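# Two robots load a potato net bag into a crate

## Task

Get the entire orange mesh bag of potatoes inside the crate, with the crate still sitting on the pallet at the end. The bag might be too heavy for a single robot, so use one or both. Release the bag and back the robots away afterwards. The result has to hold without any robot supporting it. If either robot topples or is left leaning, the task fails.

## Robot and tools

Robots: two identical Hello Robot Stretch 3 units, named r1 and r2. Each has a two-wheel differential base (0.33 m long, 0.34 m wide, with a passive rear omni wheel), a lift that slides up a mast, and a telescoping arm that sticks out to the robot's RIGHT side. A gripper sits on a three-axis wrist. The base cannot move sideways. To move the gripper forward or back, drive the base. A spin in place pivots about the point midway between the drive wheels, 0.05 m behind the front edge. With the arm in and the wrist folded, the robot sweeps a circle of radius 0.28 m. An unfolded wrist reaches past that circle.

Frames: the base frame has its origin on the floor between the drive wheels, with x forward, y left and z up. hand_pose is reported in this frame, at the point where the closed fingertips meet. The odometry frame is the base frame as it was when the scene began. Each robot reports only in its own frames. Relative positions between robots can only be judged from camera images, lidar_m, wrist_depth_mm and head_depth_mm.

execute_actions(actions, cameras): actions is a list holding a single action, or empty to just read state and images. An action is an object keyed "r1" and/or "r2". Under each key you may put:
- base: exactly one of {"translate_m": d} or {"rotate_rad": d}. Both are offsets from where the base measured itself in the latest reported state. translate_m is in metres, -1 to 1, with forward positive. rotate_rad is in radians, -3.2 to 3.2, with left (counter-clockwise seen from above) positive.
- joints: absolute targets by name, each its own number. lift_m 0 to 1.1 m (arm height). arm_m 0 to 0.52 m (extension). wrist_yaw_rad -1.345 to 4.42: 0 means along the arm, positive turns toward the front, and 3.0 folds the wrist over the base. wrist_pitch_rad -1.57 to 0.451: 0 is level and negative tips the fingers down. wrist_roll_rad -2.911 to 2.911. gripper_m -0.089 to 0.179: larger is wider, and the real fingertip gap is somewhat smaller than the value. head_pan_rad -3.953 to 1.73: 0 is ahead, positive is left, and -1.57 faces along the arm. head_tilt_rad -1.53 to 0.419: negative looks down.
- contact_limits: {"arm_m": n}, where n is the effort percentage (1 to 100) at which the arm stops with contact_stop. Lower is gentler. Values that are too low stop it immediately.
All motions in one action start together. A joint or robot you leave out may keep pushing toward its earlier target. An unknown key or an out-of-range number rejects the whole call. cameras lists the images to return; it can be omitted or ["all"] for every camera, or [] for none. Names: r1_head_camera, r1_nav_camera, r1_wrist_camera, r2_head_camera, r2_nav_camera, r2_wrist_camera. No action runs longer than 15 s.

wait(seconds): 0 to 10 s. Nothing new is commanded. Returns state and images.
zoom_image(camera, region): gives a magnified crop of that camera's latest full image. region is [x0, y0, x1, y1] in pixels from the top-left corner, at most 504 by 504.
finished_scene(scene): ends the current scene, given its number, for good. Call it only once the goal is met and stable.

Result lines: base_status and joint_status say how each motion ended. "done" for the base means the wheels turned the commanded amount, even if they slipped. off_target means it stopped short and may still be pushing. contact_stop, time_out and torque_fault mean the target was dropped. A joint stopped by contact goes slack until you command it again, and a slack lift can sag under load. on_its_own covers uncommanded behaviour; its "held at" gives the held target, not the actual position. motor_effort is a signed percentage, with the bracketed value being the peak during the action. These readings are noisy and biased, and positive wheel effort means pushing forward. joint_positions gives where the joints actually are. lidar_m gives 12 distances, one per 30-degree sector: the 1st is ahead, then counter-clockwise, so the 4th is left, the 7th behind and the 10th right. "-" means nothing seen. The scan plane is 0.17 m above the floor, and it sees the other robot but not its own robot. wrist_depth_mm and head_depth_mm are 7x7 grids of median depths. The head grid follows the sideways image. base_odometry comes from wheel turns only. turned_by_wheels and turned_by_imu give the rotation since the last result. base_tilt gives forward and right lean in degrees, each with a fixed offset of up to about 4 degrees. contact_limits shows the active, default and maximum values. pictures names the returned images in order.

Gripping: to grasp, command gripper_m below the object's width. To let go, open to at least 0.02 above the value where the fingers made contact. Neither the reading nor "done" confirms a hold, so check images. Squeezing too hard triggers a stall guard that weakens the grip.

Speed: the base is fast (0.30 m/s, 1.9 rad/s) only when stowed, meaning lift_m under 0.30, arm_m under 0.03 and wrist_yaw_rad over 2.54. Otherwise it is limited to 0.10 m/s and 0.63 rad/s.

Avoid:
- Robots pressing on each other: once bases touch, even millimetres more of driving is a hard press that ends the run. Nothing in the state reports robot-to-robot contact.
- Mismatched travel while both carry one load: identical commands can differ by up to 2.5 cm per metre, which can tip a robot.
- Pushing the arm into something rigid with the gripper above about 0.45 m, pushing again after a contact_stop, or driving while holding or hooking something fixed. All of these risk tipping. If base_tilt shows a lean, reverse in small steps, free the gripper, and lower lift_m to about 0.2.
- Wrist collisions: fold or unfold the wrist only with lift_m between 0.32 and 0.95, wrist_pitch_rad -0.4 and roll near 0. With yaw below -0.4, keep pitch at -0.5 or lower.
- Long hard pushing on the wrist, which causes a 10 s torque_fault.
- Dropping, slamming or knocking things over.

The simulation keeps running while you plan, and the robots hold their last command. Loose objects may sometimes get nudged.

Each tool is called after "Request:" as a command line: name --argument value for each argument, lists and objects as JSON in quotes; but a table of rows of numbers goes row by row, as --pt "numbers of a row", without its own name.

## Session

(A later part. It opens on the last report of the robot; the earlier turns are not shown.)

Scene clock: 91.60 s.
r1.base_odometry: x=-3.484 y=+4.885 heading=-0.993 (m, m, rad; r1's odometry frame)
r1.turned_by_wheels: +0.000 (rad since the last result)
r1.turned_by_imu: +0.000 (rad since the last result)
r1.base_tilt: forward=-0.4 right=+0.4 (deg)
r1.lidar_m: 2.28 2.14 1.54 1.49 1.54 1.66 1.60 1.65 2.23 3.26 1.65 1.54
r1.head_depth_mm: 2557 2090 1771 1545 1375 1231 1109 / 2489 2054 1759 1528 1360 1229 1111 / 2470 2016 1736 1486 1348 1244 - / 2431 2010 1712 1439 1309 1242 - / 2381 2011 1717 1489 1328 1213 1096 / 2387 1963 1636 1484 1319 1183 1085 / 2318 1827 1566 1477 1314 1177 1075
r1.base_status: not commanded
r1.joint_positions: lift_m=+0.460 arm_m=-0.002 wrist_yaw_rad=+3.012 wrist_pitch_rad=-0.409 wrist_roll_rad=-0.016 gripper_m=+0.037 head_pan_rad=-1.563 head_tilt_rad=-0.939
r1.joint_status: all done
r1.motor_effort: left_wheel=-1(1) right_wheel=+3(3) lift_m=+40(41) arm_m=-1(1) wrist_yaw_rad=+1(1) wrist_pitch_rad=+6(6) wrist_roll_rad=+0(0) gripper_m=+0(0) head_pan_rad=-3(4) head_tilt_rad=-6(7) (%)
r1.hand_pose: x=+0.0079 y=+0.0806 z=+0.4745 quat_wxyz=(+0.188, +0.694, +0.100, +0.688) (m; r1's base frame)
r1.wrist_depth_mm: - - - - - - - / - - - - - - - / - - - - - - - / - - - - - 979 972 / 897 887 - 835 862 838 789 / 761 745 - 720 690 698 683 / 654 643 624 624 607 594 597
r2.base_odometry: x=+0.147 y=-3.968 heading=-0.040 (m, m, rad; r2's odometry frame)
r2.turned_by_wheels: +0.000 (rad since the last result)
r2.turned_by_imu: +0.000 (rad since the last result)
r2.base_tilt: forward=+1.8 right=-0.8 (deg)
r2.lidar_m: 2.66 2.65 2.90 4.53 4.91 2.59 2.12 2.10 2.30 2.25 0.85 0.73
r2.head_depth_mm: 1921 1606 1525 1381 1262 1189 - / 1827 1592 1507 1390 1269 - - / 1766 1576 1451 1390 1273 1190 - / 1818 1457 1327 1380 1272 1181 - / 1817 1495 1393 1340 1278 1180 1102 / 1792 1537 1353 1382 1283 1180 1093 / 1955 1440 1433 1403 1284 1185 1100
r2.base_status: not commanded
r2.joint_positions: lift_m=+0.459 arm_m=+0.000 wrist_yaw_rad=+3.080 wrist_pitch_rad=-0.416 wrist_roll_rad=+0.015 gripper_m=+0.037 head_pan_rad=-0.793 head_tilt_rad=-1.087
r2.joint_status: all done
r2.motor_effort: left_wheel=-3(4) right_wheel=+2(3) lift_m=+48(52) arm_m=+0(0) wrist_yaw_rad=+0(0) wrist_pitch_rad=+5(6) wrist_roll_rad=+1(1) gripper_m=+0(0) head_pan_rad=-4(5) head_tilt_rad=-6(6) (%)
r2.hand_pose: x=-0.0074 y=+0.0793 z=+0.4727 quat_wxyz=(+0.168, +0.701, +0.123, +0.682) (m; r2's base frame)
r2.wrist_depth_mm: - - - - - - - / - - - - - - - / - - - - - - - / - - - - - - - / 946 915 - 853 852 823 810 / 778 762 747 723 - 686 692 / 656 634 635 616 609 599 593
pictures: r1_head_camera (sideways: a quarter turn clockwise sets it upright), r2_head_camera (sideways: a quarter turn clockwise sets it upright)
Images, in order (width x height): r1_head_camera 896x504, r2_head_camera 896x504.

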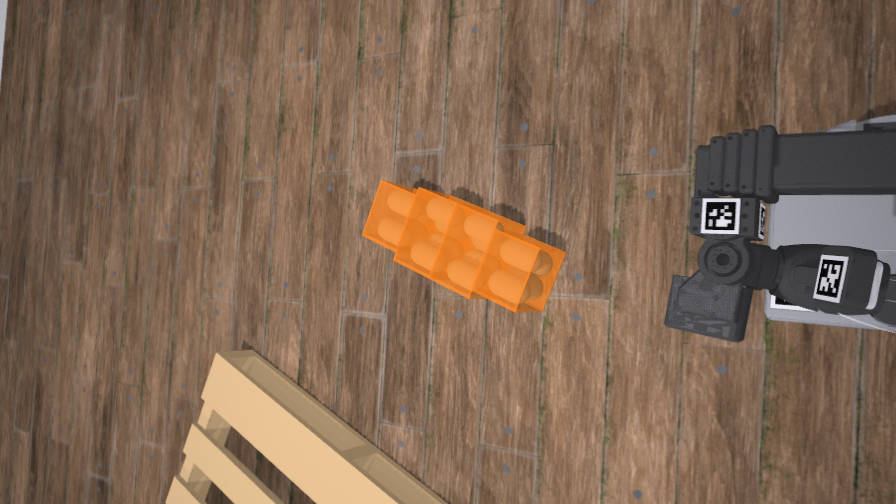

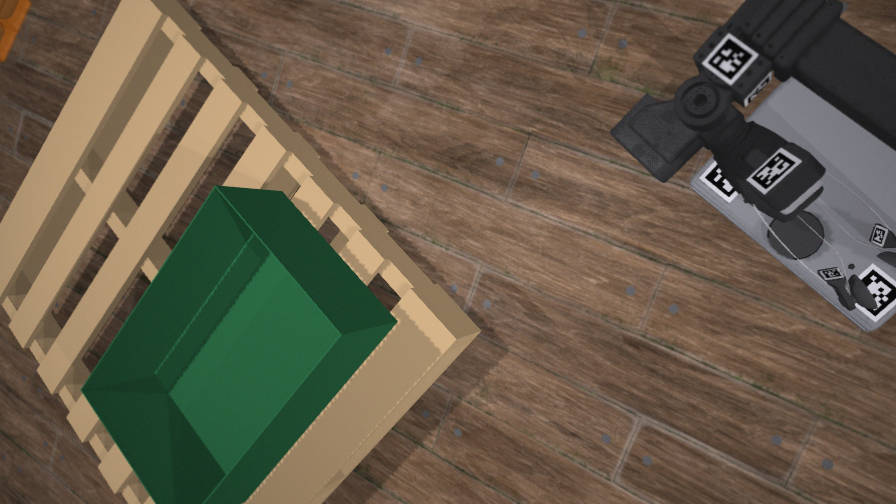

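Request:
execute_actions --actions '[{"r1":{"joints":{"wrist_yaw_rad":0,"arm_m":0.47,"gripper_m":0.179}},"r2":{"joints":{"wrist_yaw_rad":0,"gripper_m":0.179}}}]' --cameras '[]'

Request:
execute_actions --actions '[{"r1":{"joints":{"wrist_pitch_rad":-1.55,"lift_m":0.33}},"r2":{"base":{"translate_m":0.2},"joints":{"wrist_pitch_rad":-1.55,"wrist_roll_rad":-1.55}}}]' --cameras '["r1_head_camera","r1_wrist_camera","r2_head_camera"]'

Scene clock: 102.93 s.
r1.base_odometry: x=-3.484 y=+4.885 heading=-0.993 (m, m, rad; r1's odometry frame)
r1.turned_by_wheels: +0.000 (rad since the last result)
r1.turned_by_imu: +0.001 (rad since the last result)
r1.base_tilt: forward=-0.5 right=+0.2 (deg)
r1.lidar_m: 2.27 2.15 1.55 1.48 1.54 1.66 1.60 1.65 2.24 3.28 1.65 1.54
r1.head_depth_mm: 2530 2085 1765 1553 1375 1226 1118 / 2489 2059 1768 1542 1356 1214 1108 / 2449 2060 1808 1491 1374 1210 - / 2446 2002 1800 1421 1321 1205 - / 2410 1993 1713 1503 1329 1199 1085 / 2367 1974 1656 1486 1325 1186 1079 / 2321 1835 1542 1468 1313 1184 1070
r1.base_status: not commanded
r1.joint_positions: lift_m=+0.460 arm_m=+0.470 wrist_yaw_rad=+0.001 wrist_pitch_rad=-0.409 wrist_roll_rad=-0.016 gripper_m=+0.179 head_pan_rad=-1.563 head_tilt_rad=-0.939
r1.joint_status: all done
r1.motor_effort: left_wheel=-1(2) right_wheel=+2(3) lift_m=+40(40) arm_m=+3(4) wrist_yaw_rad=-1(3) wrist_pitch_rad=+6(6) wrist_roll_rad=+0(0) gripper_m=+1(87) head_pan_rad=-3(3) head_tilt_rad=-6(7) (%)
r1.hand_pose: x=-0.0212 y=-0.8402 z=+0.4745 quat_wxyz=(+0.698, +0.145, -0.686, -0.142) (m; r1's base frame)
r1.wrist_depth_mm: - - - - - - - / - - - - - - - / - - - - - - - / 913 895 999 - - - 978 / 775 805 861 839 828 809 799 / 616 726 740 710 705 694 663 / 599 637 636 606 607 601 595
r2.base_odometry: x=+0.147 y=-3.968 heading=-0.040 (m, m, rad; r2's odometry frame)
r2.turned_by_wheels: +0.000 (rad since the last result)
r2.turned_by_imu: +0.001 (rad since the last result)
r2.base_tilt: forward=+1.8 right=-0.8 (deg)
r2.lidar_m: 2.66 2.64 2.91 4.54 4.91 2.59 2.12 2.10 2.32 2.26 0.85 0.73
r2.head_depth_mm: 1909 1607 1524 1380 1276 1180 - / 1833 1590 1510 1385 1270 - - / 1768 1575 1449 1387 1273 1198 - / 1820 1454 1330 1379 1278 1178 - / 1838 1502 1386 1341 1287 1181 1110 / 1776 1541 1362 1390 1279 1186 1097 / 1965 1445 1427 1405 1285 1185 1101
r2.base_status: not commanded
r2.joint_positions: lift_m=+0.459 arm_m=+0.000 wrist_yaw_rad=+0.002 wrist_pitch_rad=-0.416 wrist_roll_rad=+0.015 gripper_m=+0.179 head_pan_rad=-0.793 head_tilt_rad=-1.087
r2.joint_status: all done
r2.motor_effort: left_wheel=-3(4) right_wheel=+3(3) lift_m=+48(49) arm_m=+0(0) wrist_yaw_rad=-2(2) wrist_pitch_rad=+5(5) wrist_roll_rad=+1(1) gripper_m=+0(94) head_pan_rad=-4(4) head_tilt_rad=-6(7) (%)
r2.hand_pose: x=-0.0210 y=-0.3697 z=+0.4727 quat_wxyz=(+0.687, +0.146, -0.697, -0.146) (m; r2's base frame)
r2.wrist_depth_mm: - - - - - - - / - - - - - - - / - - - - - - - / - - - - - - - / 680 858 887 864 852 834 798 / 650 758 729 719 711 686 704 / 578 630 640 617 608 596 568
pictures: none
No camera images: the call's "cameras" was empty. Leave "cameras" out to get every camera's image.

Scene clock: 105.90 s.
r1.base_odometry: x=-3.484 y=+4.885 heading=-0.993 (m, m, rad; r1's odometry frame)
r1.turned_by_wheels: +0.000 (rad since the last result)
r1.turned_by_imu: +0.000 (rad since the last result)
r1.base_tilt: forward=-0.3 right=+0.1 (deg)
r1.lidar_m: 6.07 2.14 1.55 1.48 1.54 1.67 1.60 1.65 2.22 3.27 1.65 1.54
r1.head_depth_mm: 2531 2096 1796 1556 1367 1222 1116 / 2502 2068 1759 1544 1358 1220 1119 / 2449 2039 1740 1529 1352 1218 - / 2415 2009 1723 1365 1322 1210 - / 2386 1981 1711 1491 1337 1199 1090 / 2392 1956 1651 1476 1318 1184 1075 / 2348 1823 1539 1461 1298 1180 1077
r1.base_status: not commanded
r1.joint_positions: lift_m=+0.330 arm_m=+0.470 wrist_yaw_rad=+0.001 wrist_pitch_rad=-1.543 wrist_roll_rad=-0.016 gripper_m=+0.179 head_pan_rad=-1.563 head_tilt_rad=-0.939
r1.joint_status: all done
r1.motor_effort: left_wheel=-1(1) right_wheel=+3(3) lift_m=+26(38) arm_m=+3(3) wrist_yaw_rad=-1(1) wrist_pitch_rad=-3(5) wrist_roll_rad=+0(0) gripper_m=+0(0) head_pan_rad=-3(2) head_tilt_rad=-7(7) (%)
r1.hand_pose: x=-0.0216 y=-0.5976 z=+0.2121 quat_wxyz=(+0.511, +0.497, -0.502, -0.489) (m; r1's base frame)
r1.wrist_depth_mm: 349 349 347 293 252 351 354 / 355 360 354 314 360 361 361 / 368 372 261 262 370 375 372 / 382 384 381 328 382 383 384 / 392 396 396 391 396 399 394 / 404 404 408 410 412 409 412 / 424 423 419 425 422 423 428
r2.base_odometry: x=+0.347 y=-3.976 heading=-0.040 (m, m, rad; r2's odometry frame)
r2.turned_by_wheels: +0.000 (rad since the last result)
r2.turned_by_imu: +0.001 (rad since the last result)
r2.base_tilt: forward=+1.8 right=-0.7 (deg)
r2.lidar_m: 2.47 2.46 2.70 4.22 4.97 2.79 2.30 2.29 2.51 2.25 0.58 0.57
r2.head_depth_mm: 1913 1617 1455 1385 1262 1183 - / 1825 1583 1367 1382 1272 1197 - / 1800 1571 1357 1339 1272 1209 - / 1821 1469 1389 1231 1276 1176 - / 1947 1482 1395 1300 1277 1178 1107 / 1961 1425 1358 1381 1281 1181 1097 / 1959 1608 1444 1405 1285 1185 1103
r2.base_status: done
r2.joint_positions: lift_m=+0.459 arm_m=+0.000 wrist_yaw_rad=+0.001 wrist_pitch_rad=-1.541 wrist_roll_rad=-1.546 gripper_m=+0.179 head_pan_rad=-0.793 head_tilt_rad=-1.087
r2.joint_status: all done
r2.motor_effort: left_wheel=-4(5) right_wheel=+2(7) lift_m=+48(48) arm_m=+0(0) wrist_yaw_rad=+0(2) wrist_pitch_rad=-2(4) wrist_roll_rad=-1(0) gripper_m=+0(0) head_pan_rad=-5(4) head_tilt_rad=-6(6) (%)
r2.hand_pose: x=-0.0214 y=-0.1285 z=+0.3414 quat_wxyz=(+0.717, +0.697, -0.008, -0.008) (m; r2's base frame)
r2.wrist_depth_mm: 453 457 462 468 463 475 467 / 467 471 468 473 483 478 484 / 479 475 485 487 492 489 491 / 494 - - - 495 502 500 / 504 - - - 514 510 521 / - - - - 528 530 526 / 520 - - - 542 544 546
pictures: r1_head_camera (sideways: a quarter turn clockwise sets it upright), r1_wrist_camera, r2_head_camera (sideways: a quarter turn clockwise sets it upright)
Images, in order (width x height): r1_head_camera 896x504, r1_wrist_camera 644x364, r2_head_camera 896x504.

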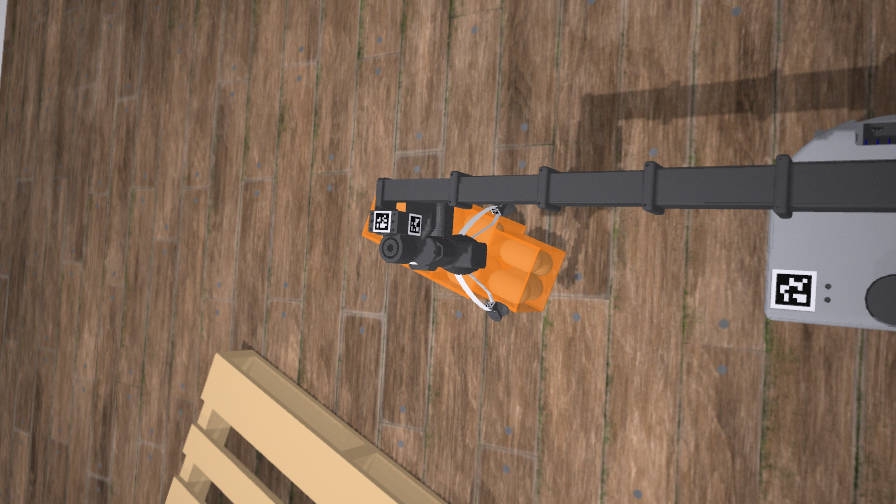

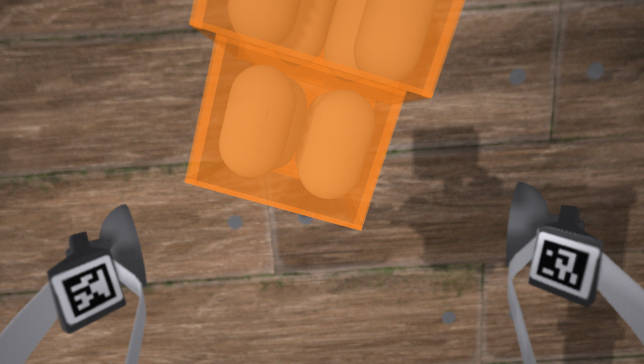

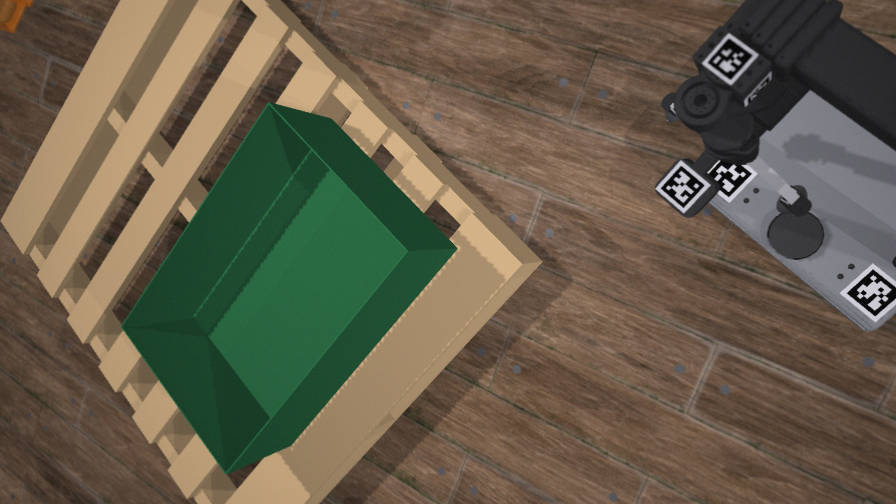

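Request:
execute_actions --actions '[{"r1":{"base":{"translate_m":0.02},"joints":{"wrist_roll_rad":0.27,"arm_m":0.515,"lift_m":0.29}}}]' --cameras '["r1_wrist_camera"]'

Scene clock: 112.83 s.
r1.base_odometry: x=-3.473 y=+4.868 heading=-0.993 (m, m, rad; r1's odometry frame)
r1.turned_by_wheels: +0.000 (rad since the last result)
r1.turned_by_imu: +0.000 (rad since the last result)
r1.base_tilt: forward=-0.5 right=+0.3 (deg)
r1.lidar_m: 6.13 2.15 1.55 1.49 1.54 1.69 1.62 1.67 2.26 3.27 1.63 1.53
r1.head_depth_mm: 2531 2082 1779 1555 1375 1226 1105 / 2473 2057 1767 1523 1359 1210 1120 / 2486 2037 1734 1528 1367 1212 - / 2419 1988 1749 1425 1315 1201 - / 2360 2001 1704 1497 1336 1201 1091 / 2378 1975 1625 1488 1318 1199 1083 / 2339 1832 1550 1473 1310 1182 1071
r1.base_status: done
r1.joint_positions: lift_m=+0.290 arm_m=+0.515 wrist_yaw_rad=+0.001 wrist_pitch_rad=-1.544 wrist_roll_rad=+0.266 gripper_m=+0.179 head_pan_rad=-1.563 head_tilt_rad=-0.939
r1.joint_status: all done
r1.motor_effort: left_wheel=-2(1) right_wheel=+2(8) lift_m=+26(29) arm_m=+4(3) wrist_yaw_rad=-1(0) wrist_pitch_rad=-2(3) wrist_roll_rad=+2(3) gripper_m=+0(1) head_pan_rad=-2(3) head_tilt_rad=-6(6) (%)
r1.hand_pose: x=-0.0217 y=-0.6423 z=+0.1722 quat_wxyz=(+0.435, +0.424, -0.569, -0.554) (m; r1's base frame)
r1.wrist_depth_mm: 311 311 211 257 213 313 311 / 324 320 223 264 222 320 320 / 331 329 328 287 328 331 329 / 343 340 341 231 337 342 340 / 355 353 352 241 350 350 348 / 365 367 367 365 366 362 367 / 383 377 375 377 378 378 376
r2.base_odometry: x=+0.347 y=-3.976 heading=-0.040 (m, m, rad; r2's odometry frame)
r2.turned_by_wheels: +0.000 (rad since the last result)
r2.turned_by_imu: +0.000 (rad since the last result)
r2.base_tilt: forward=+1.8 right=-0.7 (deg)
r2.lidar_m: 2.47 2.46 2.70 4.23 4.95 2.79 2.30 2.29 2.52 2.23 0.58 0.57
r2.head_depth_mm: 1912 1612 1453 1386 1269 1182 - / 1826 1584 1367 1378 1269 1196 - / 1824 1568 1363 1337 1281 1207 - / 1805 1470 1388 1231 1273 1176 - / 1931 1481 1393 1302 1282 1187 1105 / 1953 1425 1363 1382 1280 1182 1094 / 1960 1596 1444 1408 1286 1183 1099
r2.base_status: not commanded
r2.joint_positions: lift_m=+0.459 arm_m=+0.000 wrist_yaw_rad=+0.001 wrist_pitch_rad=-1.541 wrist_roll_rad=-1.546 gripper_m=+0.179 head_pan_rad=-0.793 head_tilt_rad=-1.087
r2.joint_status: not commanded
r2.motor_effort: left_wheel=-4(4) right_wheel=+2(2) lift_m=+49(48) arm_m=+0(0) wrist_yaw_rad=+0(1) wrist_pitch_rad=-2(2) wrist_roll_rad=-1(1) gripper_m=+0(0) head_pan_rad=-4(4) head_tilt_rad=-5(7) (%)
r2.hand_pose: x=-0.0214 y=-0.1285 z=+0.3414 quat_wxyz=(+0.717, +0.697, -0.008, -0.008) (m; r2's base frame)
r2.wrist_depth_mm: 454 461 465 462 464 471 475 / 473 479 471 480 480 479 493 / 485 480 482 480 489 498 492 / 486 - - - 504 509 505 / 497 - - - 509 510 524 / - - - - 525 529 533 / 522 - - - 531 536 538
pictures: r1_wrist_camera
Images, in order (width x height): r1_wrist_camera 644x364.

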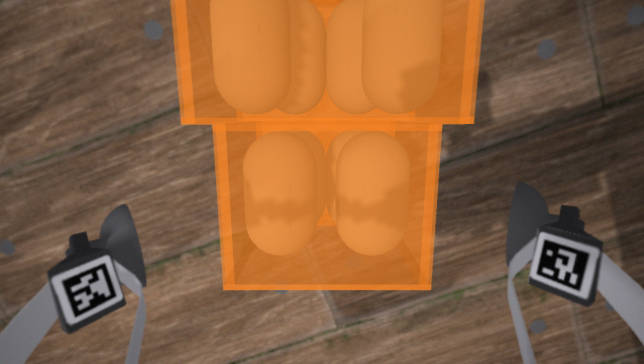

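Request:
execute_actions --actions '[{"r1":{"joints":{"lift_m":0.195}}}]' --cameras '[]'

Request:
execute_actions --actions '[{"r1":{"joints":{"gripper_m":0.085}}}]' --cameras '[]'

Request:
execute_actions --actions '[{"r1":{"base":{"translate_m":0.6},"joints":{"lift_m":0.21,"arm_m":0.12,"head_pan_rad":-1.0,"head_tilt_rad":-1.0}}}]' --cameras '["r1_head_camera"]'

Scene clock: 122.07 s.
r1.base_odometry: x=-3.473 y=+4.868 heading=-0.993 (m, m, rad; r1's odometry frame)
r1.turned_by_wheels: +0.000 (rad since the last result)
r1.turned_by_imu: +0.000 (rad since the last result)
r1.base_tilt: forward=-0.4 right=+0.0 (deg)
r1.lidar_m: 6.13 2.15 1.55 1.49 1.54 1.69 1.62 1.67 2.25 3.29 1.63 1.54
r1.head_depth_mm: 2546 2078 1771 1547 1368 1228 1113 / 2499 2050 1763 1528 1348 1216 1111 / 2469 2046 1728 1516 1348 1216 - / 2416 2008 1723 1518 1314 1206 - / 2398 1986 1708 1479 1326 1198 1095 / 2421 1971 1625 1484 1324 1184 1084 / 2319 1842 1561 1482 1301 1184 1080
r1.base_status: not commanded
r1.joint_positions: lift_m=+0.197 arm_m=+0.515 wrist_yaw_rad=+0.001 wrist_pitch_rad=-1.553 wrist_roll_rad=+0.266 gripper_m=+0.179 head_pan_rad=-1.563 head_tilt_rad=-0.939
r1.joint_status: lift_m contact_stop (moved -0.093 of -0.095)
r1.on_its_own: lift_m is slack since a contact_stop, until your next command for it
r1.motor_effort: left_wheel=-4(5) right_wheel=+13(13) lift_m=+32(31) arm_m=+3(3) wrist_yaw_rad=-1(1) wrist_pitch_rad=+1(2) wrist_roll_rad=+2(2) gripper_m=+0(0) head_pan_rad=-2(3) head_tilt_rad=-6(7) (%)
r1.hand_pose: x=-0.0217 y=-0.6402 z=+0.0790 quat_wxyz=(+0.434, +0.426, -0.566, -0.557) (m; r1's base frame)
r1.wrist_depth_mm: 224 129 126 171 127 125 223 / 231 229 137 181 138 228 231 / 237 239 236 236 236 238 238 / 246 245 132 149 132 246 246 / 253 252 133 147 133 255 252 / - 263 138 151 138 263 268 / 275 273 273 273 272 272 273
r2.base_odometry: x=+0.347 y=-3.976 heading=-0.040 (m, m, rad; r2's odometry frame)
r2.turned_by_wheels: +0.000 (rad since the last result)
r2.turned_by_imu: +0.001 (rad since the last result)
r2.base_tilt: forward=+1.8 right=-0.7 (deg)
r2.lidar_m: 2.47 2.46 2.70 4.23 4.97 2.80 2.30 2.28 2.52 2.23 0.58 0.57
r2.head_depth_mm: 1900 1613 1466 1381 1263 1191 - / 1828 1594 1366 1376 1267 1202 - / 1810 1573 1360 1339 1269 1212 - / 1814 1468 1385 1234 1271 1177 - / 1940 1478 1390 1304 1279 1179 1103 / 1948 1428 1359 1380 1284 1181 1097 / 1969 1612 1444 1410 1285 1181 1101
r2.base_status: not commanded
r2.joint_positions: lift_m=+0.459 arm_m=+0.000 wrist_yaw_rad=+0.001 wrist_pitch_rad=-1.541 wrist_roll_rad=-1.546 gripper_m=+0.179 head_pan_rad=-0.793 head_tilt_rad=-1.087
r2.joint_status: not commanded
r2.motor_effort: left_wheel=-4(4) right_wheel=+2(3) lift_m=+49(48) arm_m=+0(0) wrist_yaw_rad=-1(1) wrist_pitch_rad=-2(2) wrist_roll_rad=-1(1) gripper_m=+0(0) head_pan_rad=-4(4) head_tilt_rad=-6(5) (%)
r2.hand_pose: x=-0.0214 y=-0.1285 z=+0.3414 quat_wxyz=(+0.717, +0.697, -0.008, -0.008) (m; r2's base frame)
r2.wrist_depth_mm: 459 458 462 467 469 468 470 / 468 467 476 469 485 475 479 / 480 480 491 488 494 490 490 / 495 - - - 505 512 503 / 502 - - - 511 522 515 / - - - - 527 524 522 / 532 - - - 538 540 543
pictures: none
No camera images: the call's "cameras" was empty. Leave "cameras" out to get every camera's image.

not run: a stop came earlier in this reply.

not run: a stop came earlier in this reply.

Request:
execute_actions --actions '[{"r1":{"joints":{"gripper_m":0.085,"lift_m":0.2}}}]' --cameras '[]'

Request:
execute_actions --actions '[{"r1":{"base":{"translate_m":0.6},"joints":{"lift_m":0.215,"arm_m":0.12,"head_pan_rad":-1.0,"head_tilt_rad":-1.0}}}]' --cameras '["r1_head_camera"]'

Scene clock: 126.93 s.
r1.base_odometry: x=-3.473 y=+4.868 heading=-0.993 (m, m, rad; r1's odometry frame)
r1.turned_by_wheels: +0.000 (rad since the last result)
r1.turned_by_imu: +0.001 (rad since the last result)
r1.base_tilt: forward=-0.5 right=+0.2 (deg)
r1.lidar_m: 6.19 2.15 1.55 1.49 1.53 1.68 1.62 1.67 2.26 3.28 1.63 1.53
r1.head_depth_mm: 2523 2084 1765 1536 1374 1228 1109 / 2503 2075 1758 1540 1348 1215 1116 / 2449 2049 1728 1532 1345 1211 - / 2448 1998 1731 1524 1316 1218 - / 2385 2002 1712 1496 1327 1197 1088 / 2379 1983 1620 1498 1320 1195 1079 / 2336 1839 1561 1469 1310 1182 1065
r1.base_status: not commanded
r1.joint_positions: lift_m=+0.200 arm_m=+0.515 wrist_yaw_rad=+0.001 wrist_pitch_rad=-1.554 wrist_roll_rad=+0.267 gripper_m=+0.086 head_pan_rad=-1.563 head_tilt_rad=-0.939
r1.joint_status: all done
r1.motor_effort: left_wheel=-2(5) right_wheel=+6(12) lift_m=+28(38) arm_m=+3(3) wrist_yaw_rad=-1(0) wrist_pitch_rad=+2(2) wrist_roll_rad=+2(2) gripper_m=-23(99) head_pan_rad=-3(3) head_tilt_rad=-6(6) (%)
r1.hand_pose: x=-0.0217 y=-0.6397 z=+0.0823 quat_wxyz=(+0.433, +0.426, -0.566, -0.558) (m; r1's base frame)
r1.wrist_depth_mm: 227 225 129 174 131 130 227 / 233 235 140 184 142 233 234 / 241 242 241 238 240 241 241 / 250 250 135 150 136 248 250 / 259 256 137 152 137 258 258 / 268 - 142 156 142 268 265 / 278 280 277 278 276 276 276
r2.base_odometry: x=+0.347 y=-3.976 heading=-0.040 (m, m, rad; r2's odometry frame)
r2.turned_by_wheels: +0.000 (rad since the last result)
r2.turned_by_imu: +0.000 (rad since the last result)
r2.base_tilt: forward=+1.8 right=-0.8 (deg)
r2.lidar_m: 2.47 2.46 2.71 4.23 4.96 2.79 2.30 2.29 2.52 2.23 0.58 0.58
r2.head_depth_mm: 1902 1613 1463 1380 1266 1187 - / 1826 1578 1367 1380 1269 1196 - / 1816 1566 1364 1336 1273 1206 - / 1812 1469 1385 1227 1275 1176 - / 1941 1484 1388 1298 1281 1175 1106 / 1945 1432 1358 1388 1282 1180 1097 / 1954 1609 1443 1410 1289 1186 1101
r2.base_status: not commanded
r2.joint_positions: lift_m=+0.459 arm_m=+0.000 wrist_yaw_rad=+0.001 wrist_pitch_rad=-1.541 wrist_roll_rad=-1.546 gripper_m=+0.179 head_pan_rad=-0.793 head_tilt_rad=-1.087
r2.joint_status: not commanded
r2.motor_effort: left_wheel=-4(4) right_wheel=+2(2) lift_m=+48(48) arm_m=+0(0) wrist_yaw_rad=-1(0) wrist_pitch_rad=-3(2) wrist_roll_rad=-1(1) gripper_m=+0(0) head_pan_rad=-3(4) head_tilt_rad=-5(5) (%)
r2.hand_pose: x=-0.0214 y=-0.1285 z=+0.3414 quat_wxyz=(+0.717, +0.697, -0.008, -0.008) (m; r2's base frame)
r2.wrist_depth_mm: 454 461 465 471 471 470 469 / 469 471 476 484 481 477 484 / 472 481 485 491 489 490 499 / 483 - - - 500 503 504 / 503 - - - 517 523 525 / - - - - 524 536 532 / 526 - - - 537 548 547
pictures: none
No camera images: the call's "cameras" was empty. Leave "cameras" out to get every camera's image.

Scene clock: 134.03 s.
r1.base_odometry: x=-3.146 y=+4.365 heading=-0.993 (m, m, rad; r1's odometry frame)
r1.turned_by_wheels: +0.000 (rad since the last result)
r1.turned_by_imu: -0.003 (rad since the last result)
r1.base_tilt: forward=-0.6 right=+0.3 (deg)
r1.lidar_m: 6.25 2.17 1.56 1.50 1.55 2.09 2.21 2.28 3.09 3.26 1.10 1.44
r1.head_depth_mm: 2285 1832 1553 1377 1333 1181 1113 / 2260 1636 1559 1387 1303 1160 1100 / 2220 1674 1558 1380 1299 1150 - / 2228 1702 1512 1421 1306 1194 - / 2194 1599 1535 1434 1305 1187 1102 / 2156 1668 1620 1435 1299 1181 1078 / 2146 1839 1610 1425 1286 1168 1066
r1.base_status: done
r1.joint_positions: lift_m=+0.214 arm_m=+0.120 wrist_yaw_rad=-0.017 wrist_pitch_rad=-1.537 wrist_roll_rad=+0.310 gripper_m=+0.092 head_pan_rad=-1.007 head_tilt_rad=-0.988
r1.joint_status: all done
r1.on_its_own: gripper_m is held at +0.091, not at your +0.085, by its stall guard, which is not easing now; wrist_yaw_rad is at rest, and its effort (+17) is outside its rest range (-12 to +12)
r1.motor_effort: left_wheel=-3(3) right_wheel=+10(18) lift_m=+51(55) arm_m=-2(5) wrist_yaw_rad=+17(17) wrist_pitch_rad=-5(19) wrist_roll_rad=-22(22) gripper_m=-21(23) head_pan_rad=+3(42) head_tilt_rad=-6(15) (%)
r1.hand_pose: x=-0.0214 y=-0.2497 z=+0.0961 quat_wxyz=(+0.419, +0.405, -0.584, -0.566) (m; r1's base frame)
r1.wrist_depth_mm: 242 241 135 182 149 134 240 / 249 250 157 190 147 142 248 / 255 256 255 255 198 254 254 / 264 263 140 155 139 263 262 / 273 271 140 154 139 270 270 / 280 - 143 153 143 - - / 290 291 291 - - - -
r2.base_odometry: x=+0.347 y=-3.976 heading=-0.040 (m, m, rad; r2's odometry frame)
r2.turned_by_wheels: +0.000 (rad since the last result)
r2.turned_by_imu: +0.001 (rad since the last result)
r2.base_tilt: forward=+1.8 right=-0.7 (deg)
r2.lidar_m: 2.47 2.46 2.71 4.24 4.94 2.80 2.30 2.28 2.51 1.68 0.58 0.57
r2.head_depth_mm: 1906 1612 1463 1379 1268 1185 - / 1823 1585 1360 1382 1270 1199 - / 1812 1563 1366 1343 1275 1203 - / 1808 1458 1381 1228 1276 1176 - / 1939 1480 1394 1294 1282 1176 1103 / 1948 1426 1355 1386 1286 1180 1096 / 1953 1609 1456 1407 1286 1182 1104
r2.base_status: not commanded
r2.joint_positions: lift_m=+0.459 arm_m=+0.000 wrist_yaw_rad=+0.001 wrist_pitch_rad=-1.541 wrist_roll_rad=-1.546 gripper_m=+0.179 head_pan_rad=-0.793 head_tilt_rad=-1.087
r2.joint_status: not commanded
r2.motor_effort: left_wheel=-4(4) right_wheel=+2(2) lift_m=+48(48) arm_m=+0(1) wrist_yaw_rad=-2(1) wrist_pitch_rad=-2(2) wrist_roll_rad=-1(1) gripper_m=+1(1) head_pan_rad=-4(4) head_tilt_rad=-6(6) (%)
r2.hand_pose: x=-0.0214 y=-0.1285 z=+0.3414 quat_wxyz=(+0.717, +0.697, -0.008, -0.008) (m; r2's base frame)
r2.wrist_depth_mm: 463 457 461 465 470 463 466 / 462 472 473 474 472 487 485 / 476 488 489 492 490 496 497 / 487 - - - 508 508 506 / 498 - - - 517 514 519 / - - - - 528 524 529 / 526 - - - 542 540 550
pictures: r1_head_camera (sideways: a quarter turn clockwise sets it upright)
Images, in order (width x height): r1_head_camera 896x504.

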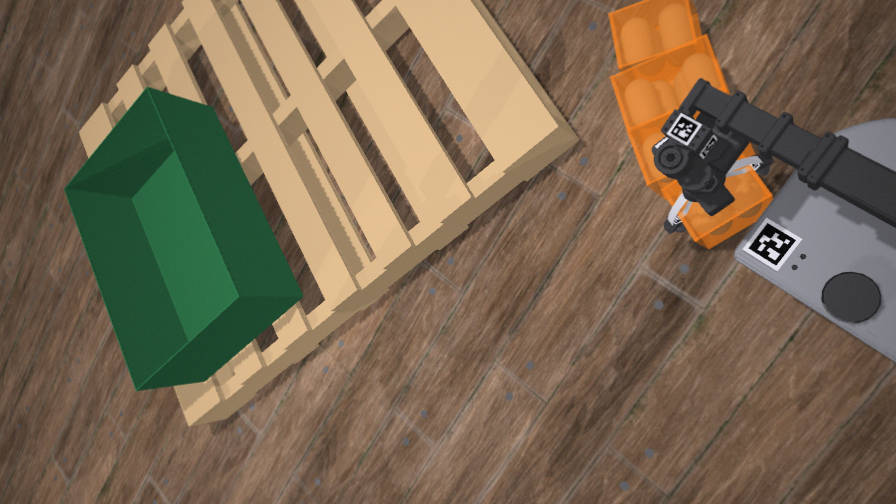

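Request:
execute_actions --actions '[{"r1":{"base":{"translate_m":0.7},"joints":{"arm_m":0.14,"wrist_roll_rad":1.3,"head_pan_rad":-1.3}}}]' --cameras '["r1_head_camera","r1_nav_camera"]'

Scene clock: 148.53 s.
r1.base_odometry: x=-2.764 y=+3.779 heading=-0.993 (m, m, rad; r1's odometry frame)
r1.turned_by_wheels: +0.000 (rad since the last result)
r1.turned_by_imu: -0.002 (rad since the last result)
r1.base_tilt: forward=-0.4 right=+0.2 (deg)
r1.lidar_m: 5.82 2.20 1.58 1.51 1.57 2.10 2.92 3.00 3.39 0.89 1.03 1.11
r1.head_depth_mm: 2285 1629 1554 1386 1322 1172 1115 / 2245 1644 1527 1382 1331 1165 1112 / 2251 1623 1410 1425 1343 1164 - / 2206 1907 1441 1463 1315 1190 - / 2183 1866 1562 1458 1305 1186 1096 / 2143 1848 1620 1437 1286 1176 1077 / 2155 1834 1598 1436 1286 1173 1072
r1.base_status: done
r1.joint_positions: lift_m=+0.214 arm_m=+0.140 wrist_yaw_rad=+0.002 wrist_pitch_rad=-1.542 wrist_roll_rad=+1.300 gripper_m=+0.092 head_pan_rad=-1.293 head_tilt_rad=-0.988
r1.joint_status: all done
r1.on_its_own: gripper_m is held at +0.091, not at your +0.085, by its stall guard, which is not easing now
r1.motor_effort: left_wheel=-2(7) right_wheel=+7(15) lift_m=+51(51) arm_m=+1(4) wrist_yaw_rad=-2(26) wrist_pitch_rad=-3(14) wrist_roll_rad=+0(39) gripper_m=-21(21) head_pan_rad=-3(24) head_tilt_rad=-7(6) (%)
r1.hand_pose: x=-0.0216 y=-0.2680 z=+0.0962 quat_wxyz=(+0.098, +0.094, -0.710, -0.691) (m; r1's base frame)
r1.wrist_depth_mm: 243 239 137 182 135 134 - / 251 250 157 189 146 146 - / 260 257 254 250 198 250 - / 270 268 139 149 137 - - / 282 274 140 153 140 - - / 288 - 144 159 144 - - / 301 300 297 294 294 - -
r2.base_odometry: x=+0.347 y=-3.976 heading=-0.040 (m, m, rad; r2's odometry frame)
r2.turned_by_wheels: +0.000 (rad since the last result)
r2.turned_by_imu: +0.001 (rad since the last result)
r2.base_tilt: forward=+1.8 right=-0.7 (deg)
r2.lidar_m: 2.47 2.46 2.71 4.22 4.97 2.79 2.30 2.28 1.10 0.94 0.58 0.57
r2.head_depth_mm: 1921 1614 1459 1381 1266 1187 - / 1829 1582 1372 1384 1264 1200 - / 1823 1565 1362 1332 1279 1205 - / 1814 1465 1389 1228 1273 1173 - / 1958 1483 1385 1297 1281 1174 1105 / 1945 1422 1358 1384 1285 1185 1099 / 1958 1605 1443 1406 1288 1186 1101
r2.base_status: not commanded
r2.joint_positions: lift_m=+0.459 arm_m=+0.000 wrist_yaw_rad=+0.001 wrist_pitch_rad=-1.541 wrist_roll_rad=-1.546 gripper_m=+0.179 head_pan_rad=-0.793 head_tilt_rad=-1.087
r2.joint_status: not commanded
r2.motor_effort: left_wheel=-4(4) right_wheel=+2(3) lift_m=+48(48) arm_m=+0(0) wrist_yaw_rad=-1(1) wrist_pitch_rad=-2(2) wrist_roll_rad=-1(1) gripper_m=+0(1) head_pan_rad=-5(5) head_tilt_rad=-5(7) (%)
r2.hand_pose: x=-0.0214 y=-0.1285 z=+0.3414 quat_wxyz=(+0.717, +0.697, -0.008, -0.008) (m; r2's base frame)
r2.wrist_depth_mm: 458 466 459 466 464 474 478 / 465 473 472 480 479 489 486 / 480 482 484 487 490 495 494 / 485 - - - 493 505 505 / 500 - - - 526 516 517 / - - - - 520 527 534 / 522 - - - 546 537 546
pictures: r1_head_camera (sideways: a quarter turn clockwise sets it upright), r1_nav_camera (sideways: a quarter turn counterclockwise sets it upright)
Images, in order (width x height): r1_head_camera 896x504, r1_nav_camera 672x504.

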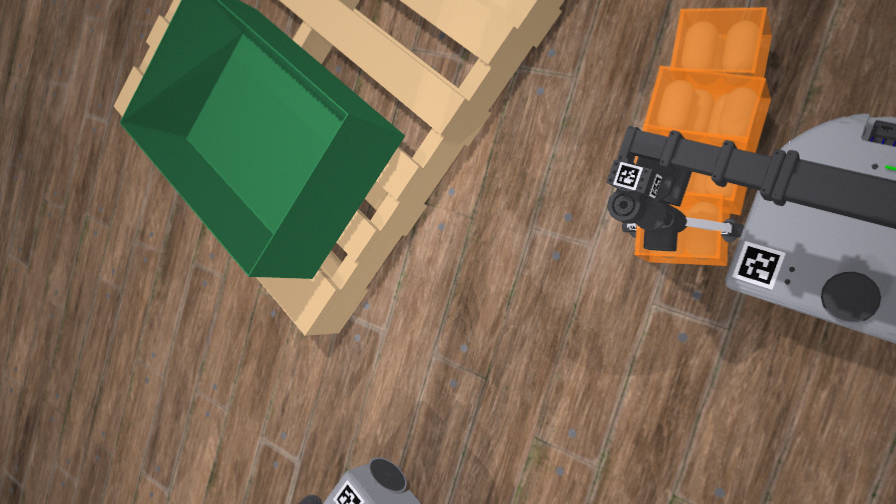

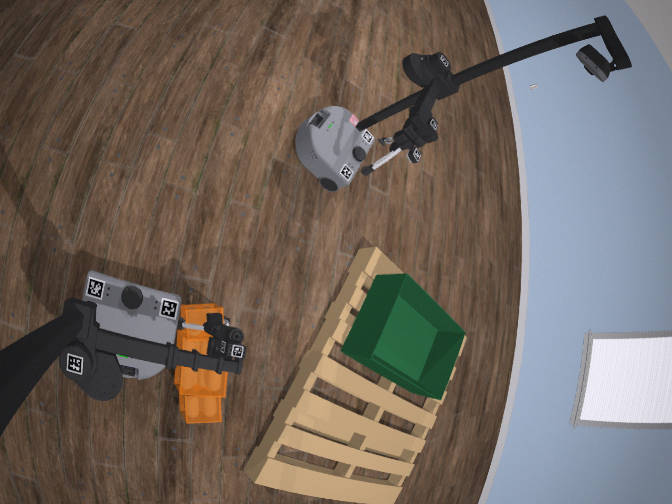

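Request:
execute_actions --actions '[{"r1":{"base":{"rotate_rad":-0.62},"joints":{"wrist_roll_rad":1.57,"arm_m":0.16}},"r2":{"base":{"translate_m":-0.25}}}]' --cameras '[]'

Request:
execute_actions --actions '[{"r1":{"base":{"translate_m":1.0},"joints":{"head_pan_rad":-1.57,"head_tilt_rad":-1.2}},"r2":{"base":{"translate_m":-0.7},"joints":{"wrist_yaw_rad":1.57,"wrist_roll_rad":0,"wrist_pitch_rad":-1.1,"arm_m":0.05,"head_pan_rad":-0.3,"head_tilt_rad":-1.0}}}]' --cameras '["r1_nav_camera","r2_head_camera"]'

Scene clock: 171.77 s.
r1.base_odometry: x=-2.764 y=+3.779 heading=-1.613 (m, m, rad; r1's odometry frame)
r1.turned_by_wheels: -0.620 (rad since the last result)
r1.turned_by_imu: -0.610 (rad since the last result)
r1.base_tilt: forward=-0.5 right=+0.2 (deg)
r1.lidar_m: 1.04 5.85 2.45 1.63 1.51 1.53 1.95 2.91 2.96 3.52 0.88 0.97
r1.head_depth_mm: 2293 1943 1681 1472 1345 1173 1111 / 2264 1772 1535 1409 1330 1159 1116 / 2230 1792 1559 1415 1343 1166 - / 2202 1777 1543 1423 1312 1174 - / 2188 1684 1545 1386 1302 1187 1097 / 2181 1610 1448 1396 1300 1185 1081 / 2157 1594 1362 1393 1278 1175 1072
r1.base_status: done
r1.joint_positions: lift_m=+0.215 arm_m=+0.160 wrist_yaw_rad=+0.017 wrist_pitch_rad=-1.532 wrist_roll_rad=+1.534 gripper_m=+0.092 head_pan_rad=-1.293 head_tilt_rad=-0.988
r1.joint_status: wrist_roll_rad off_target (ended at +1.534, target +1.570); the others done
r1.on_its_own: gripper_m is held at +0.091, not at your +0.085, by its stall guard, which is not easing now; wrist_yaw_rad is at rest, and its effort (-16) is outside its rest range (-12 to +12)
r1.motor_effort: left_wheel=+4(9) right_wheel=-10(21) lift_m=+45(50) arm_m=+1(6) wrist_yaw_rad=-16(17) wrist_pitch_rad=-7(7) wrist_roll_rad=+20(25) gripper_m=-19(20) head_pan_rad=-4(3) head_tilt_rad=-7(7) (%)
r1.hand_pose: x=-0.0218 y=-0.2904 z=+0.0963 quat_wxyz=(+0.019, +0.019, -0.720, -0.693) (m; r1's base frame)
r1.wrist_depth_mm: 243 138 153 182 134 231 - / 252 145 150 191 148 242 - / 263 260 194 253 249 249 - / 273 270 145 162 141 259 - / 282 279 141 151 140 - - / 295 - 142 156 141 281 - / 306 306 301 295 292 288 -
r2.base_odometry: x=+0.097 y=-3.966 heading=-0.040 (m, m, rad; r2's odometry frame)
r2.turned_by_wheels: +0.000 (rad since the last result)
r2.turned_by_imu: +0.000 (rad since the last result)
r2.base_tilt: forward=+1.7 right=-0.7 (deg)
r2.lidar_m: 2.71 2.69 2.95 4.62 4.88 2.54 2.07 2.06 1.11 1.03 0.93 0.77
r2.head_depth_mm: 1920 1634 1520 1379 1268 1187 - / 1822 1589 1527 1397 1267 1199 - / 1775 1602 1480 1391 1272 1208 - / 1787 1439 1377 1391 1277 1176 - / 1833 1504 1346 1347 1277 1180 1103 / 1793 1552 1360 1385 1282 1182 1092 / 1962 1494 1428 1411 1287 1187 1100
r2.base_status: done
r2.joint_positions: lift_m=+0.459 arm_m=+0.000 wrist_yaw_rad=+0.001 wrist_pitch_rad=-1.541 wrist_roll_rad=-1.546 gripper_m=+0.179 head_pan_rad=-0.793 head_tilt_rad=-1.087
r2.joint_status: not commanded
r2.motor_effort: left_wheel=-3(9) right_wheel=+3(3) lift_m=+49(49) arm_m=+0(0) wrist_yaw_rad=+0(1) wrist_pitch_rad=-2(2) wrist_roll_rad=-1(1) gripper_m=+0(0) head_pan_rad=-4(4) head_tilt_rad=-6(6) (%)
r2.hand_pose: x=-0.0214 y=-0.1285 z=+0.3414 quat_wxyz=(+0.717, +0.697, -0.008, -0.008) (m; r2's base frame)
r2.wrist_depth_mm: 460 460 461 466 472 472 471 / 471 478 474 476 486 482 489 / 477 483 481 489 493 493 495 / 498 - - - 503 508 504 / 501 - - - 520 512 520 / - - - - 525 537 534 / 524 - - - 537 546 542
pictures: none
No camera images: the call's "cameras" was empty. Leave "cameras" out to get every camera's image.

Scene clock: 182.87 s.
r1.base_odometry: x=-2.806 y=+2.780 heading=-1.613 (m, m, rad; r1's odometry frame)
r1.turned_by_wheels: +0.000 (rad since the last result)
r1.turned_by_imu: -0.004 (rad since the last result)
r1.base_tilt: forward=-0.3 right=+0.2 (deg)
r1.lidar_m: 3.38 5.03 3.42 0.75 2.11 2.14 2.70 3.72 0.67 0.66 2.65 2.69
r1.head_depth_mm: 1561 1357 1293 1355 1260 1188 1123 / 1430 1406 1279 1338 1229 1204 1100 / 1443 1381 1265 1346 1228 - - / 1484 1381 1323 1344 1221 - 1082 / 1608 1523 1411 1320 1245 1170 1104 / 1644 1494 1401 1313 1224 1169 1089 / 1625 1501 1399 1302 1223 1164 1091
r1.base_status: done
r1.joint_positions: lift_m=+0.215 arm_m=+0.160 wrist_yaw_rad=+0.004 wrist_pitch_rad=-1.546 wrist_roll_rad=+1.565 gripper_m=+0.092 head_pan_rad=-1.563 head_tilt_rad=-1.185
r1.joint_status: all done
r1.on_its_own: gripper_m is held at +0.091, not at your +0.085, by its stall guard, which is not easing now; wrist_roll_rad moved +0.031 to your old target +1.570
r1.motor_effort: left_wheel=+1(8) right_wheel=+4(9) lift_m=+45(45) arm_m=+1(1) wrist_yaw_rad=-3(16) wrist_pitch_rad=-2(7) wrist_roll_rad=+3(20) gripper_m=-20(20) head_pan_rad=-3(21) head_tilt_rad=-8(32) (%)
r1.hand_pose: x=-0.0216 y=-0.2869 z=+0.0965 quat_wxyz=(+0.004, +0.003, -0.716, -0.698) (m; r1's base frame)
r1.wrist_depth_mm: 242 138 141 181 133 141 - / 249 248 147 190 150 243 - / 259 257 253 250 248 251 - / 270 267 140 150 137 259 - / 278 277 140 153 140 269 - / 289 - 144 158 144 282 - / 302 301 299 296 294 291 -
r2.base_odometry: x=-0.602 y=-3.938 heading=-0.040 (m, m, rad; r2's odometry frame)
r2.turned_by_wheels: +0.000 (rad since the last result)
r2.turned_by_imu: -0.001 (rad since the last result)
r2.base_tilt: forward=+1.8 right=-0.8 (deg)
r2.lidar_m: 0.63 3.30 3.64 4.65 3.42 1.74 1.41 1.40 1.54 2.40 4.02 1.42
r2.head_depth_mm: 2031 1779 1624 1454 1299 1196 - / 2051 1758 1629 1453 1300 1185 1093 / 1867 1668 1558 1414 1305 1188 - / 1908 1646 1163 1243 1316 1189 1114 / 1793 740 1114 1258 1313 1197 1107 / 2146 1910 1668 1479 1321 1197 1096 / 2270 1924 1672 1486 1323 1196 1100
r2.base_status: done
r2.joint_positions: lift_m=+0.459 arm_m=+0.050 wrist_yaw_rad=+1.568 wrist_pitch_rad=-1.110 wrist_roll_rad=-0.004 gripper_m=+0.179 head_pan_rad=-0.307 head_tilt_rad=-1.001
r2.joint_status: all done
r2.motor_effort: left_wheel=-3(8) right_wheel=+3(3) lift_m=+48(48) arm_m=+4(4) wrist_yaw_rad=+2(3) wrist_pitch_rad=+3(3) wrist_roll_rad=+2(2) gripper_m=+0(0) head_pan_rad=+4(38) head_tilt_rad=+0(9) (%)
r2.hand_pose: x=+0.0711 y=-0.1951 z=+0.3580 quat_wxyz=(+0.689, +0.688, -0.161, +0.162) (m; r2's base frame)
r2.wrist_depth_mm: 682 666 667 640 649 645 638 / 633 628 618 611 612 603 591 / 603 602 588 588 582 567 559 / 556 561 556 549 538 547 537 / 541 531 529 517 516 513 513 / 499 502 503 506 486 486 481 / - - - 466 468 465 456
pictures: r1_nav_camera (sideways: a quarter turn counterclockwise sets it upright), r2_head_camera (sideways: a quarter turn clockwise sets it upright)
Images, in order (width x height): r1_nav_camera 672x504, r2_head_camera 896x504.

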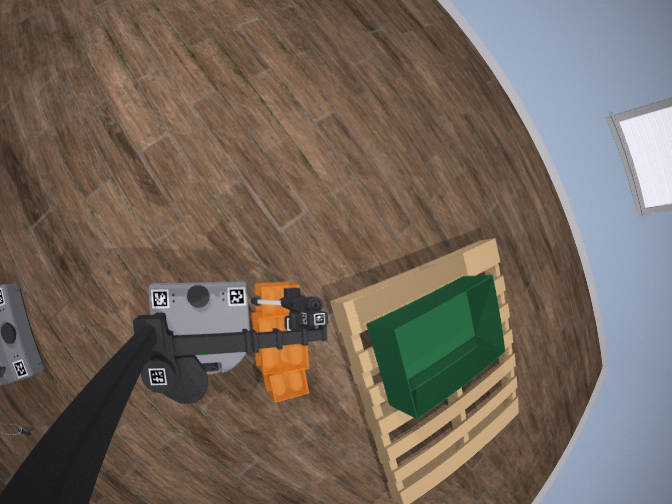

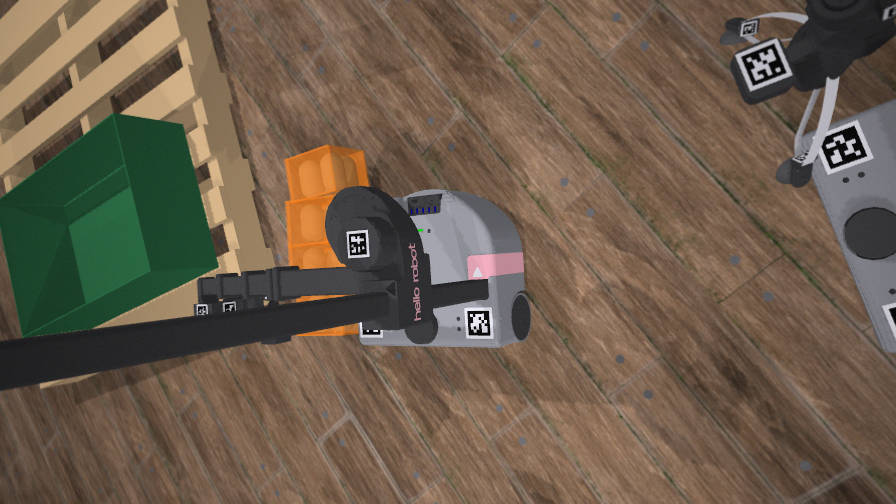

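Request:
execute_actions --actions '[{"r1":{"base":{"translate_m":0.12}}}]' --cameras '[]'

Request:
execute_actions --actions '[{"r1":{"base":{"rotate_rad":-1.31},"joints":{"head_pan_rad":-0.3,"head_tilt_rad":-1.1}}}]' --cameras '["r1_head_camera","r2_head_camera"]'

Scene clock: 188.97 s.
r1.base_odometry: x=-2.811 y=+2.660 heading=-1.613 (m, m, rad; r1's odometry frame)
r1.turned_by_wheels: +0.000 (rad since the last result)
r1.turned_by_imu: +0.000 (rad since the last result)
r1.base_tilt: forward=-0.4 right=+0.2 (deg)
r1.lidar_m: 3.29 4.95 3.56 0.87 0.78 2.20 2.79 3.79 0.69 0.84 2.58 2.61
r1.head_depth_mm: 1404 1403 1292 1356 1266 1193 1127 / 1454 1402 1263 1333 1221 1206 1100 / 1452 1361 1325 1330 1231 - - / 1524 1527 1420 1348 1231 - 1087 / 1645 1519 1406 1329 1242 1168 1103 / 1632 1507 1410 1320 1234 1155 1103 / 1628 1499 1404 1310 1220 1156 1098
r1.base_status: done
r1.joint_positions: lift_m=+0.215 arm_m=+0.160 wrist_yaw_rad=+0.004 wrist_pitch_rad=-1.546 wrist_roll_rad=+1.565 gripper_m=+0.092 head_pan_rad=-1.563 head_tilt_rad=-1.185
r1.joint_status: not commanded
r1.on_its_own: gripper_m is held at +0.091, not at your +0.085, by its stall guard, which is not easing now
r1.motor_effort: left_wheel=+1(5) right_wheel=+4(11) lift_m=+45(45) arm_m=+2(2) wrist_yaw_rad=-4(4) wrist_pitch_rad=-2(2) wrist_roll_rad=+3(3) gripper_m=-19(20) head_pan_rad=-2(3) head_tilt_rad=-8(9) (%)
r1.hand_pose: x=-0.0216 y=-0.2869 z=+0.0965 quat_wxyz=(+0.004, +0.003, -0.716, -0.698) (m; r1's base frame)
r1.wrist_depth_mm: 242 137 140 181 133 138 - / 250 247 147 190 150 242 - / 259 258 253 251 248 252 - / 269 268 139 150 137 261 - / 280 276 140 153 140 271 - / 289 - 144 158 144 282 - / 303 302 301 297 294 290 -
r2.base_odometry: x=-0.602 y=-3.938 heading=-0.040 (m, m, rad; r2's odometry frame)
r2.turned_by_wheels: +0.000 (rad since the last result)
r2.turned_by_imu: +0.001 (rad since the last result)
r2.base_tilt: forward=+1.8 right=-0.7 (deg)
r2.lidar_m: 0.65 3.32 3.68 4.67 3.42 1.73 1.42 1.40 1.54 2.40 4.02 1.41
r2.head_depth_mm: 2035 1789 1623 1454 1305 1196 - / 2056 1762 1644 1458 1306 1186 1092 / 1863 1673 1646 1460 1311 1194 - / 1918 1650 1568 1387 1309 1186 1110 / 1927 1762 1135 1241 1316 1200 1107 / 2196 1909 987 1273 1309 1202 1096 / 624 732 1669 1480 1329 1203 1099
r2.base_status: not commanded
r2.joint_positions: lift_m=+0.459 arm_m=+0.050 wrist_yaw_rad=+1.568 wrist_pitch_rad=-1.110 wrist_roll_rad=-0.004 gripper_m=+0.179 head_pan_rad=-0.307 head_tilt_rad=-1.001
r2.joint_status: not commanded
r2.motor_effort: left_wheel=-3(3) right_wheel=+3(2) lift_m=+48(48) arm_m=+4(4) wrist_yaw_rad=+1(2) wrist_pitch_rad=+3(3) wrist_roll_rad=+2(2) gripper_m=+0(1) head_pan_rad=+4(3) head_tilt_rad=+0(0) (%)
r2.hand_pose: x=+0.0711 y=-0.1951 z=+0.3580 quat_wxyz=(+0.689, +0.688, -0.161, +0.162) (m; r2's base frame)
r2.wrist_depth_mm: 673 678 661 661 657 635 635 / 628 605 632 627 611 609 594 / 604 605 575 583 578 570 572 / 563 558 557 549 554 531 532 / 530 531 516 520 521 514 517 / 502 505 504 489 484 486 487 / - - - 469 471 459 455
pictures: none
No camera images: the call's "cameras" was empty. Leave "cameras" out to get every camera's image.

Scene clock: 192.03 s.
r1.base_odometry: x=-2.811 y=+2.660 heading=-2.923 (m, m, rad; r1's odometry frame)
r1.turned_by_wheels: -1.310 (rad since the last result)
r1.turned_by_imu: -1.290 (rad since the last result)
r1.base_tilt: forward=-0.4 right=+0.3 (deg)
r1.lidar_m: 2.60 2.58 2.83 4.38 4.96 2.68 0.78 2.18 2.39 3.71 0.76 0.69
r1.head_depth_mm: 1822 1460 1377 1370 1279 1215 1038 / 1886 1496 1370 1342 1283 1165 1076 / 1877 1457 1335 1322 1273 1201 - / 1874 1509 1461 1382 1273 1200 - / 1850 1641 1496 1384 1267 1180 - / 1822 1634 1487 1365 1246 1166 - / 1814 1640 1463 1350 1245 1161 1086
r1.base_status: done
r1.joint_positions: lift_m=+0.215 arm_m=+0.160 wrist_yaw_rad=+0.017 wrist_pitch_rad=-1.532 wrist_roll_rad=+1.534 gripper_m=+0.092 head_pan_rad=-0.307 head_tilt_rad=-1.100
r1.joint_status: all done
r1.on_its_own: gripper_m is held at +0.091, not at your +0.085, by its stall guard, which is not easing now; wrist_yaw_rad is at rest, and its effort (-16) is outside its rest range (-12 to +12)
r1.motor_effort: left_wheel=+4(9) right_wheel=-9(25) lift_m=+41(45) arm_m=+2(2) wrist_yaw_rad=-16(17) wrist_pitch_rad=-7(7) wrist_roll_rad=+20(23) gripper_m=-19(19) head_pan_rad=+4(44) head_tilt_rad=+0(15) (%)
r1.hand_pose: x=-0.0218 y=-0.2905 z=+0.0964 quat_wxyz=(+0.020, +0.019, -0.720, -0.693) (m; r1's base frame)
r1.wrist_depth_mm: 245 137 153 182 134 232 - / 253 145 150 191 147 241 - / 262 259 193 253 249 249 - / 274 270 146 163 141 257 - / 282 280 141 151 140 - - / 295 - 142 155 141 280 - / 307 306 300 295 292 288 -
r2.base_odometry: x=-0.602 y=-3.938 heading=-0.040 (m, m, rad; r2's odometry frame)
r2.turned_by_wheels: +0.000 (rad since the last result)
r2.turned_by_imu: +0.000 (rad since the last result)
r2.base_tilt: forward=+1.8 right=-0.8 (deg)
r2.lidar_m: 0.75 3.31 3.66 4.67 3.44 1.73 1.42 1.40 1.54 2.40 4.04 1.41
r2.head_depth_mm: 2017 1783 1633 1445 1307 1204 - / 2034 1751 1641 1456 1303 1188 1089 / 1870 1670 1645 1399 1291 1189 - / 1906 1649 1258 1392 1310 1188 1111 / 1930 1783 1658 1282 1276 1193 1110 / 2187 1918 1658 1223 1261 1200 1091 / 2257 1914 1674 961 1327 1203 1097
r2.base_status: not commanded
r2.joint_positions: lift_m=+0.459 arm_m=+0.050 wrist_yaw_rad=+1.568 wrist_pitch_rad=-1.110 wrist_roll_rad=-0.004 gripper_m=+0.179 head_pan_rad=-0.307 head_tilt_rad=-1.001
r2.joint_status: not commanded
r2.motor_effort: left_wheel=-3(3) right_wheel=+3(2) lift_m=+49(49) arm_m=+4(4) wrist_yaw_rad=+3(2) wrist_pitch_rad=+4(3) wrist_roll_rad=+2(2) gripper_m=+0(1) head_pan_rad=+4(5) head_tilt_rad=+0(0) (%)
r2.hand_pose: x=+0.0711 y=-0.1951 z=+0.3580 quat_wxyz=(+0.689, +0.688, -0.161, +0.162) (m; r2's base frame)
r2.wrist_depth_mm: 671 659 619 651 534 632 636 / 639 628 627 614 616 615 602 / 590 603 596 576 573 570 564 / 565 568 556 541 538 543 534 / 534 534 518 522 520 513 502 / 508 502 503 493 492 484 488 / - - - 470 458 462 451
pictures: r1_head_camera (sideways: a quarter turn clockwise sets it upright), r2_head_camera (sideways: a quarter turn clockwise sets it upright)
Images, in order (width x height): r1_head_camera 896x504, r2_head_camera 896x504.

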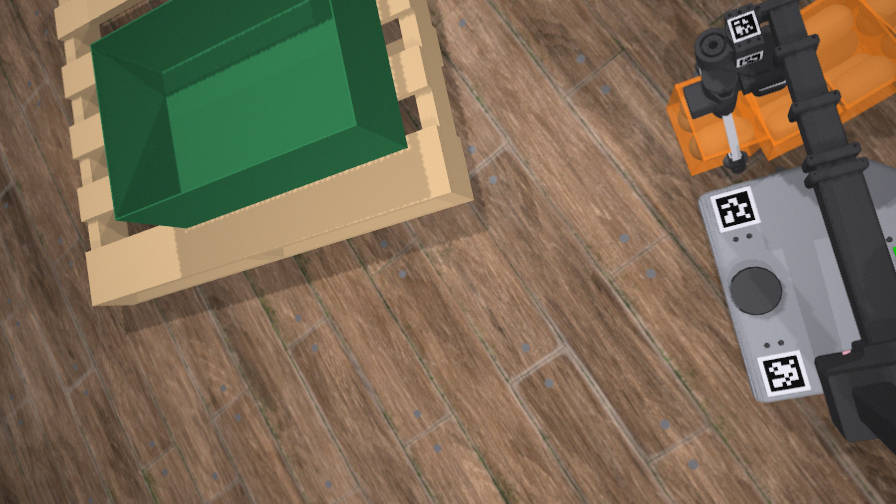

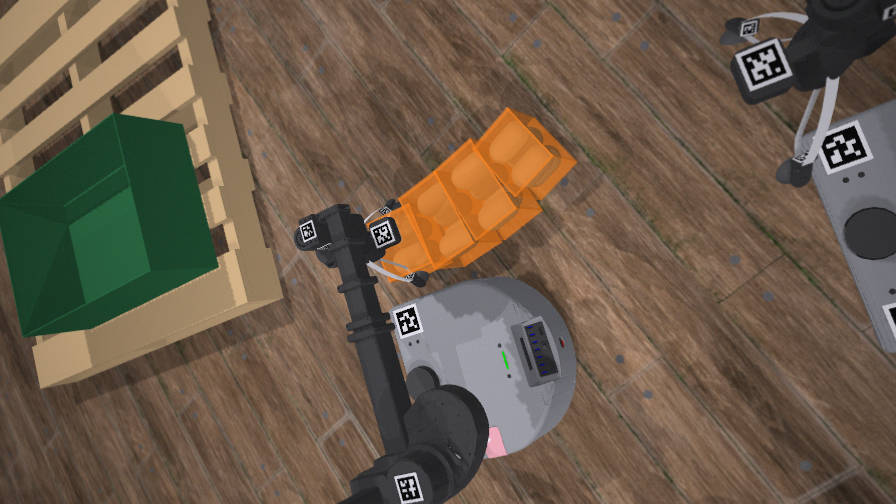

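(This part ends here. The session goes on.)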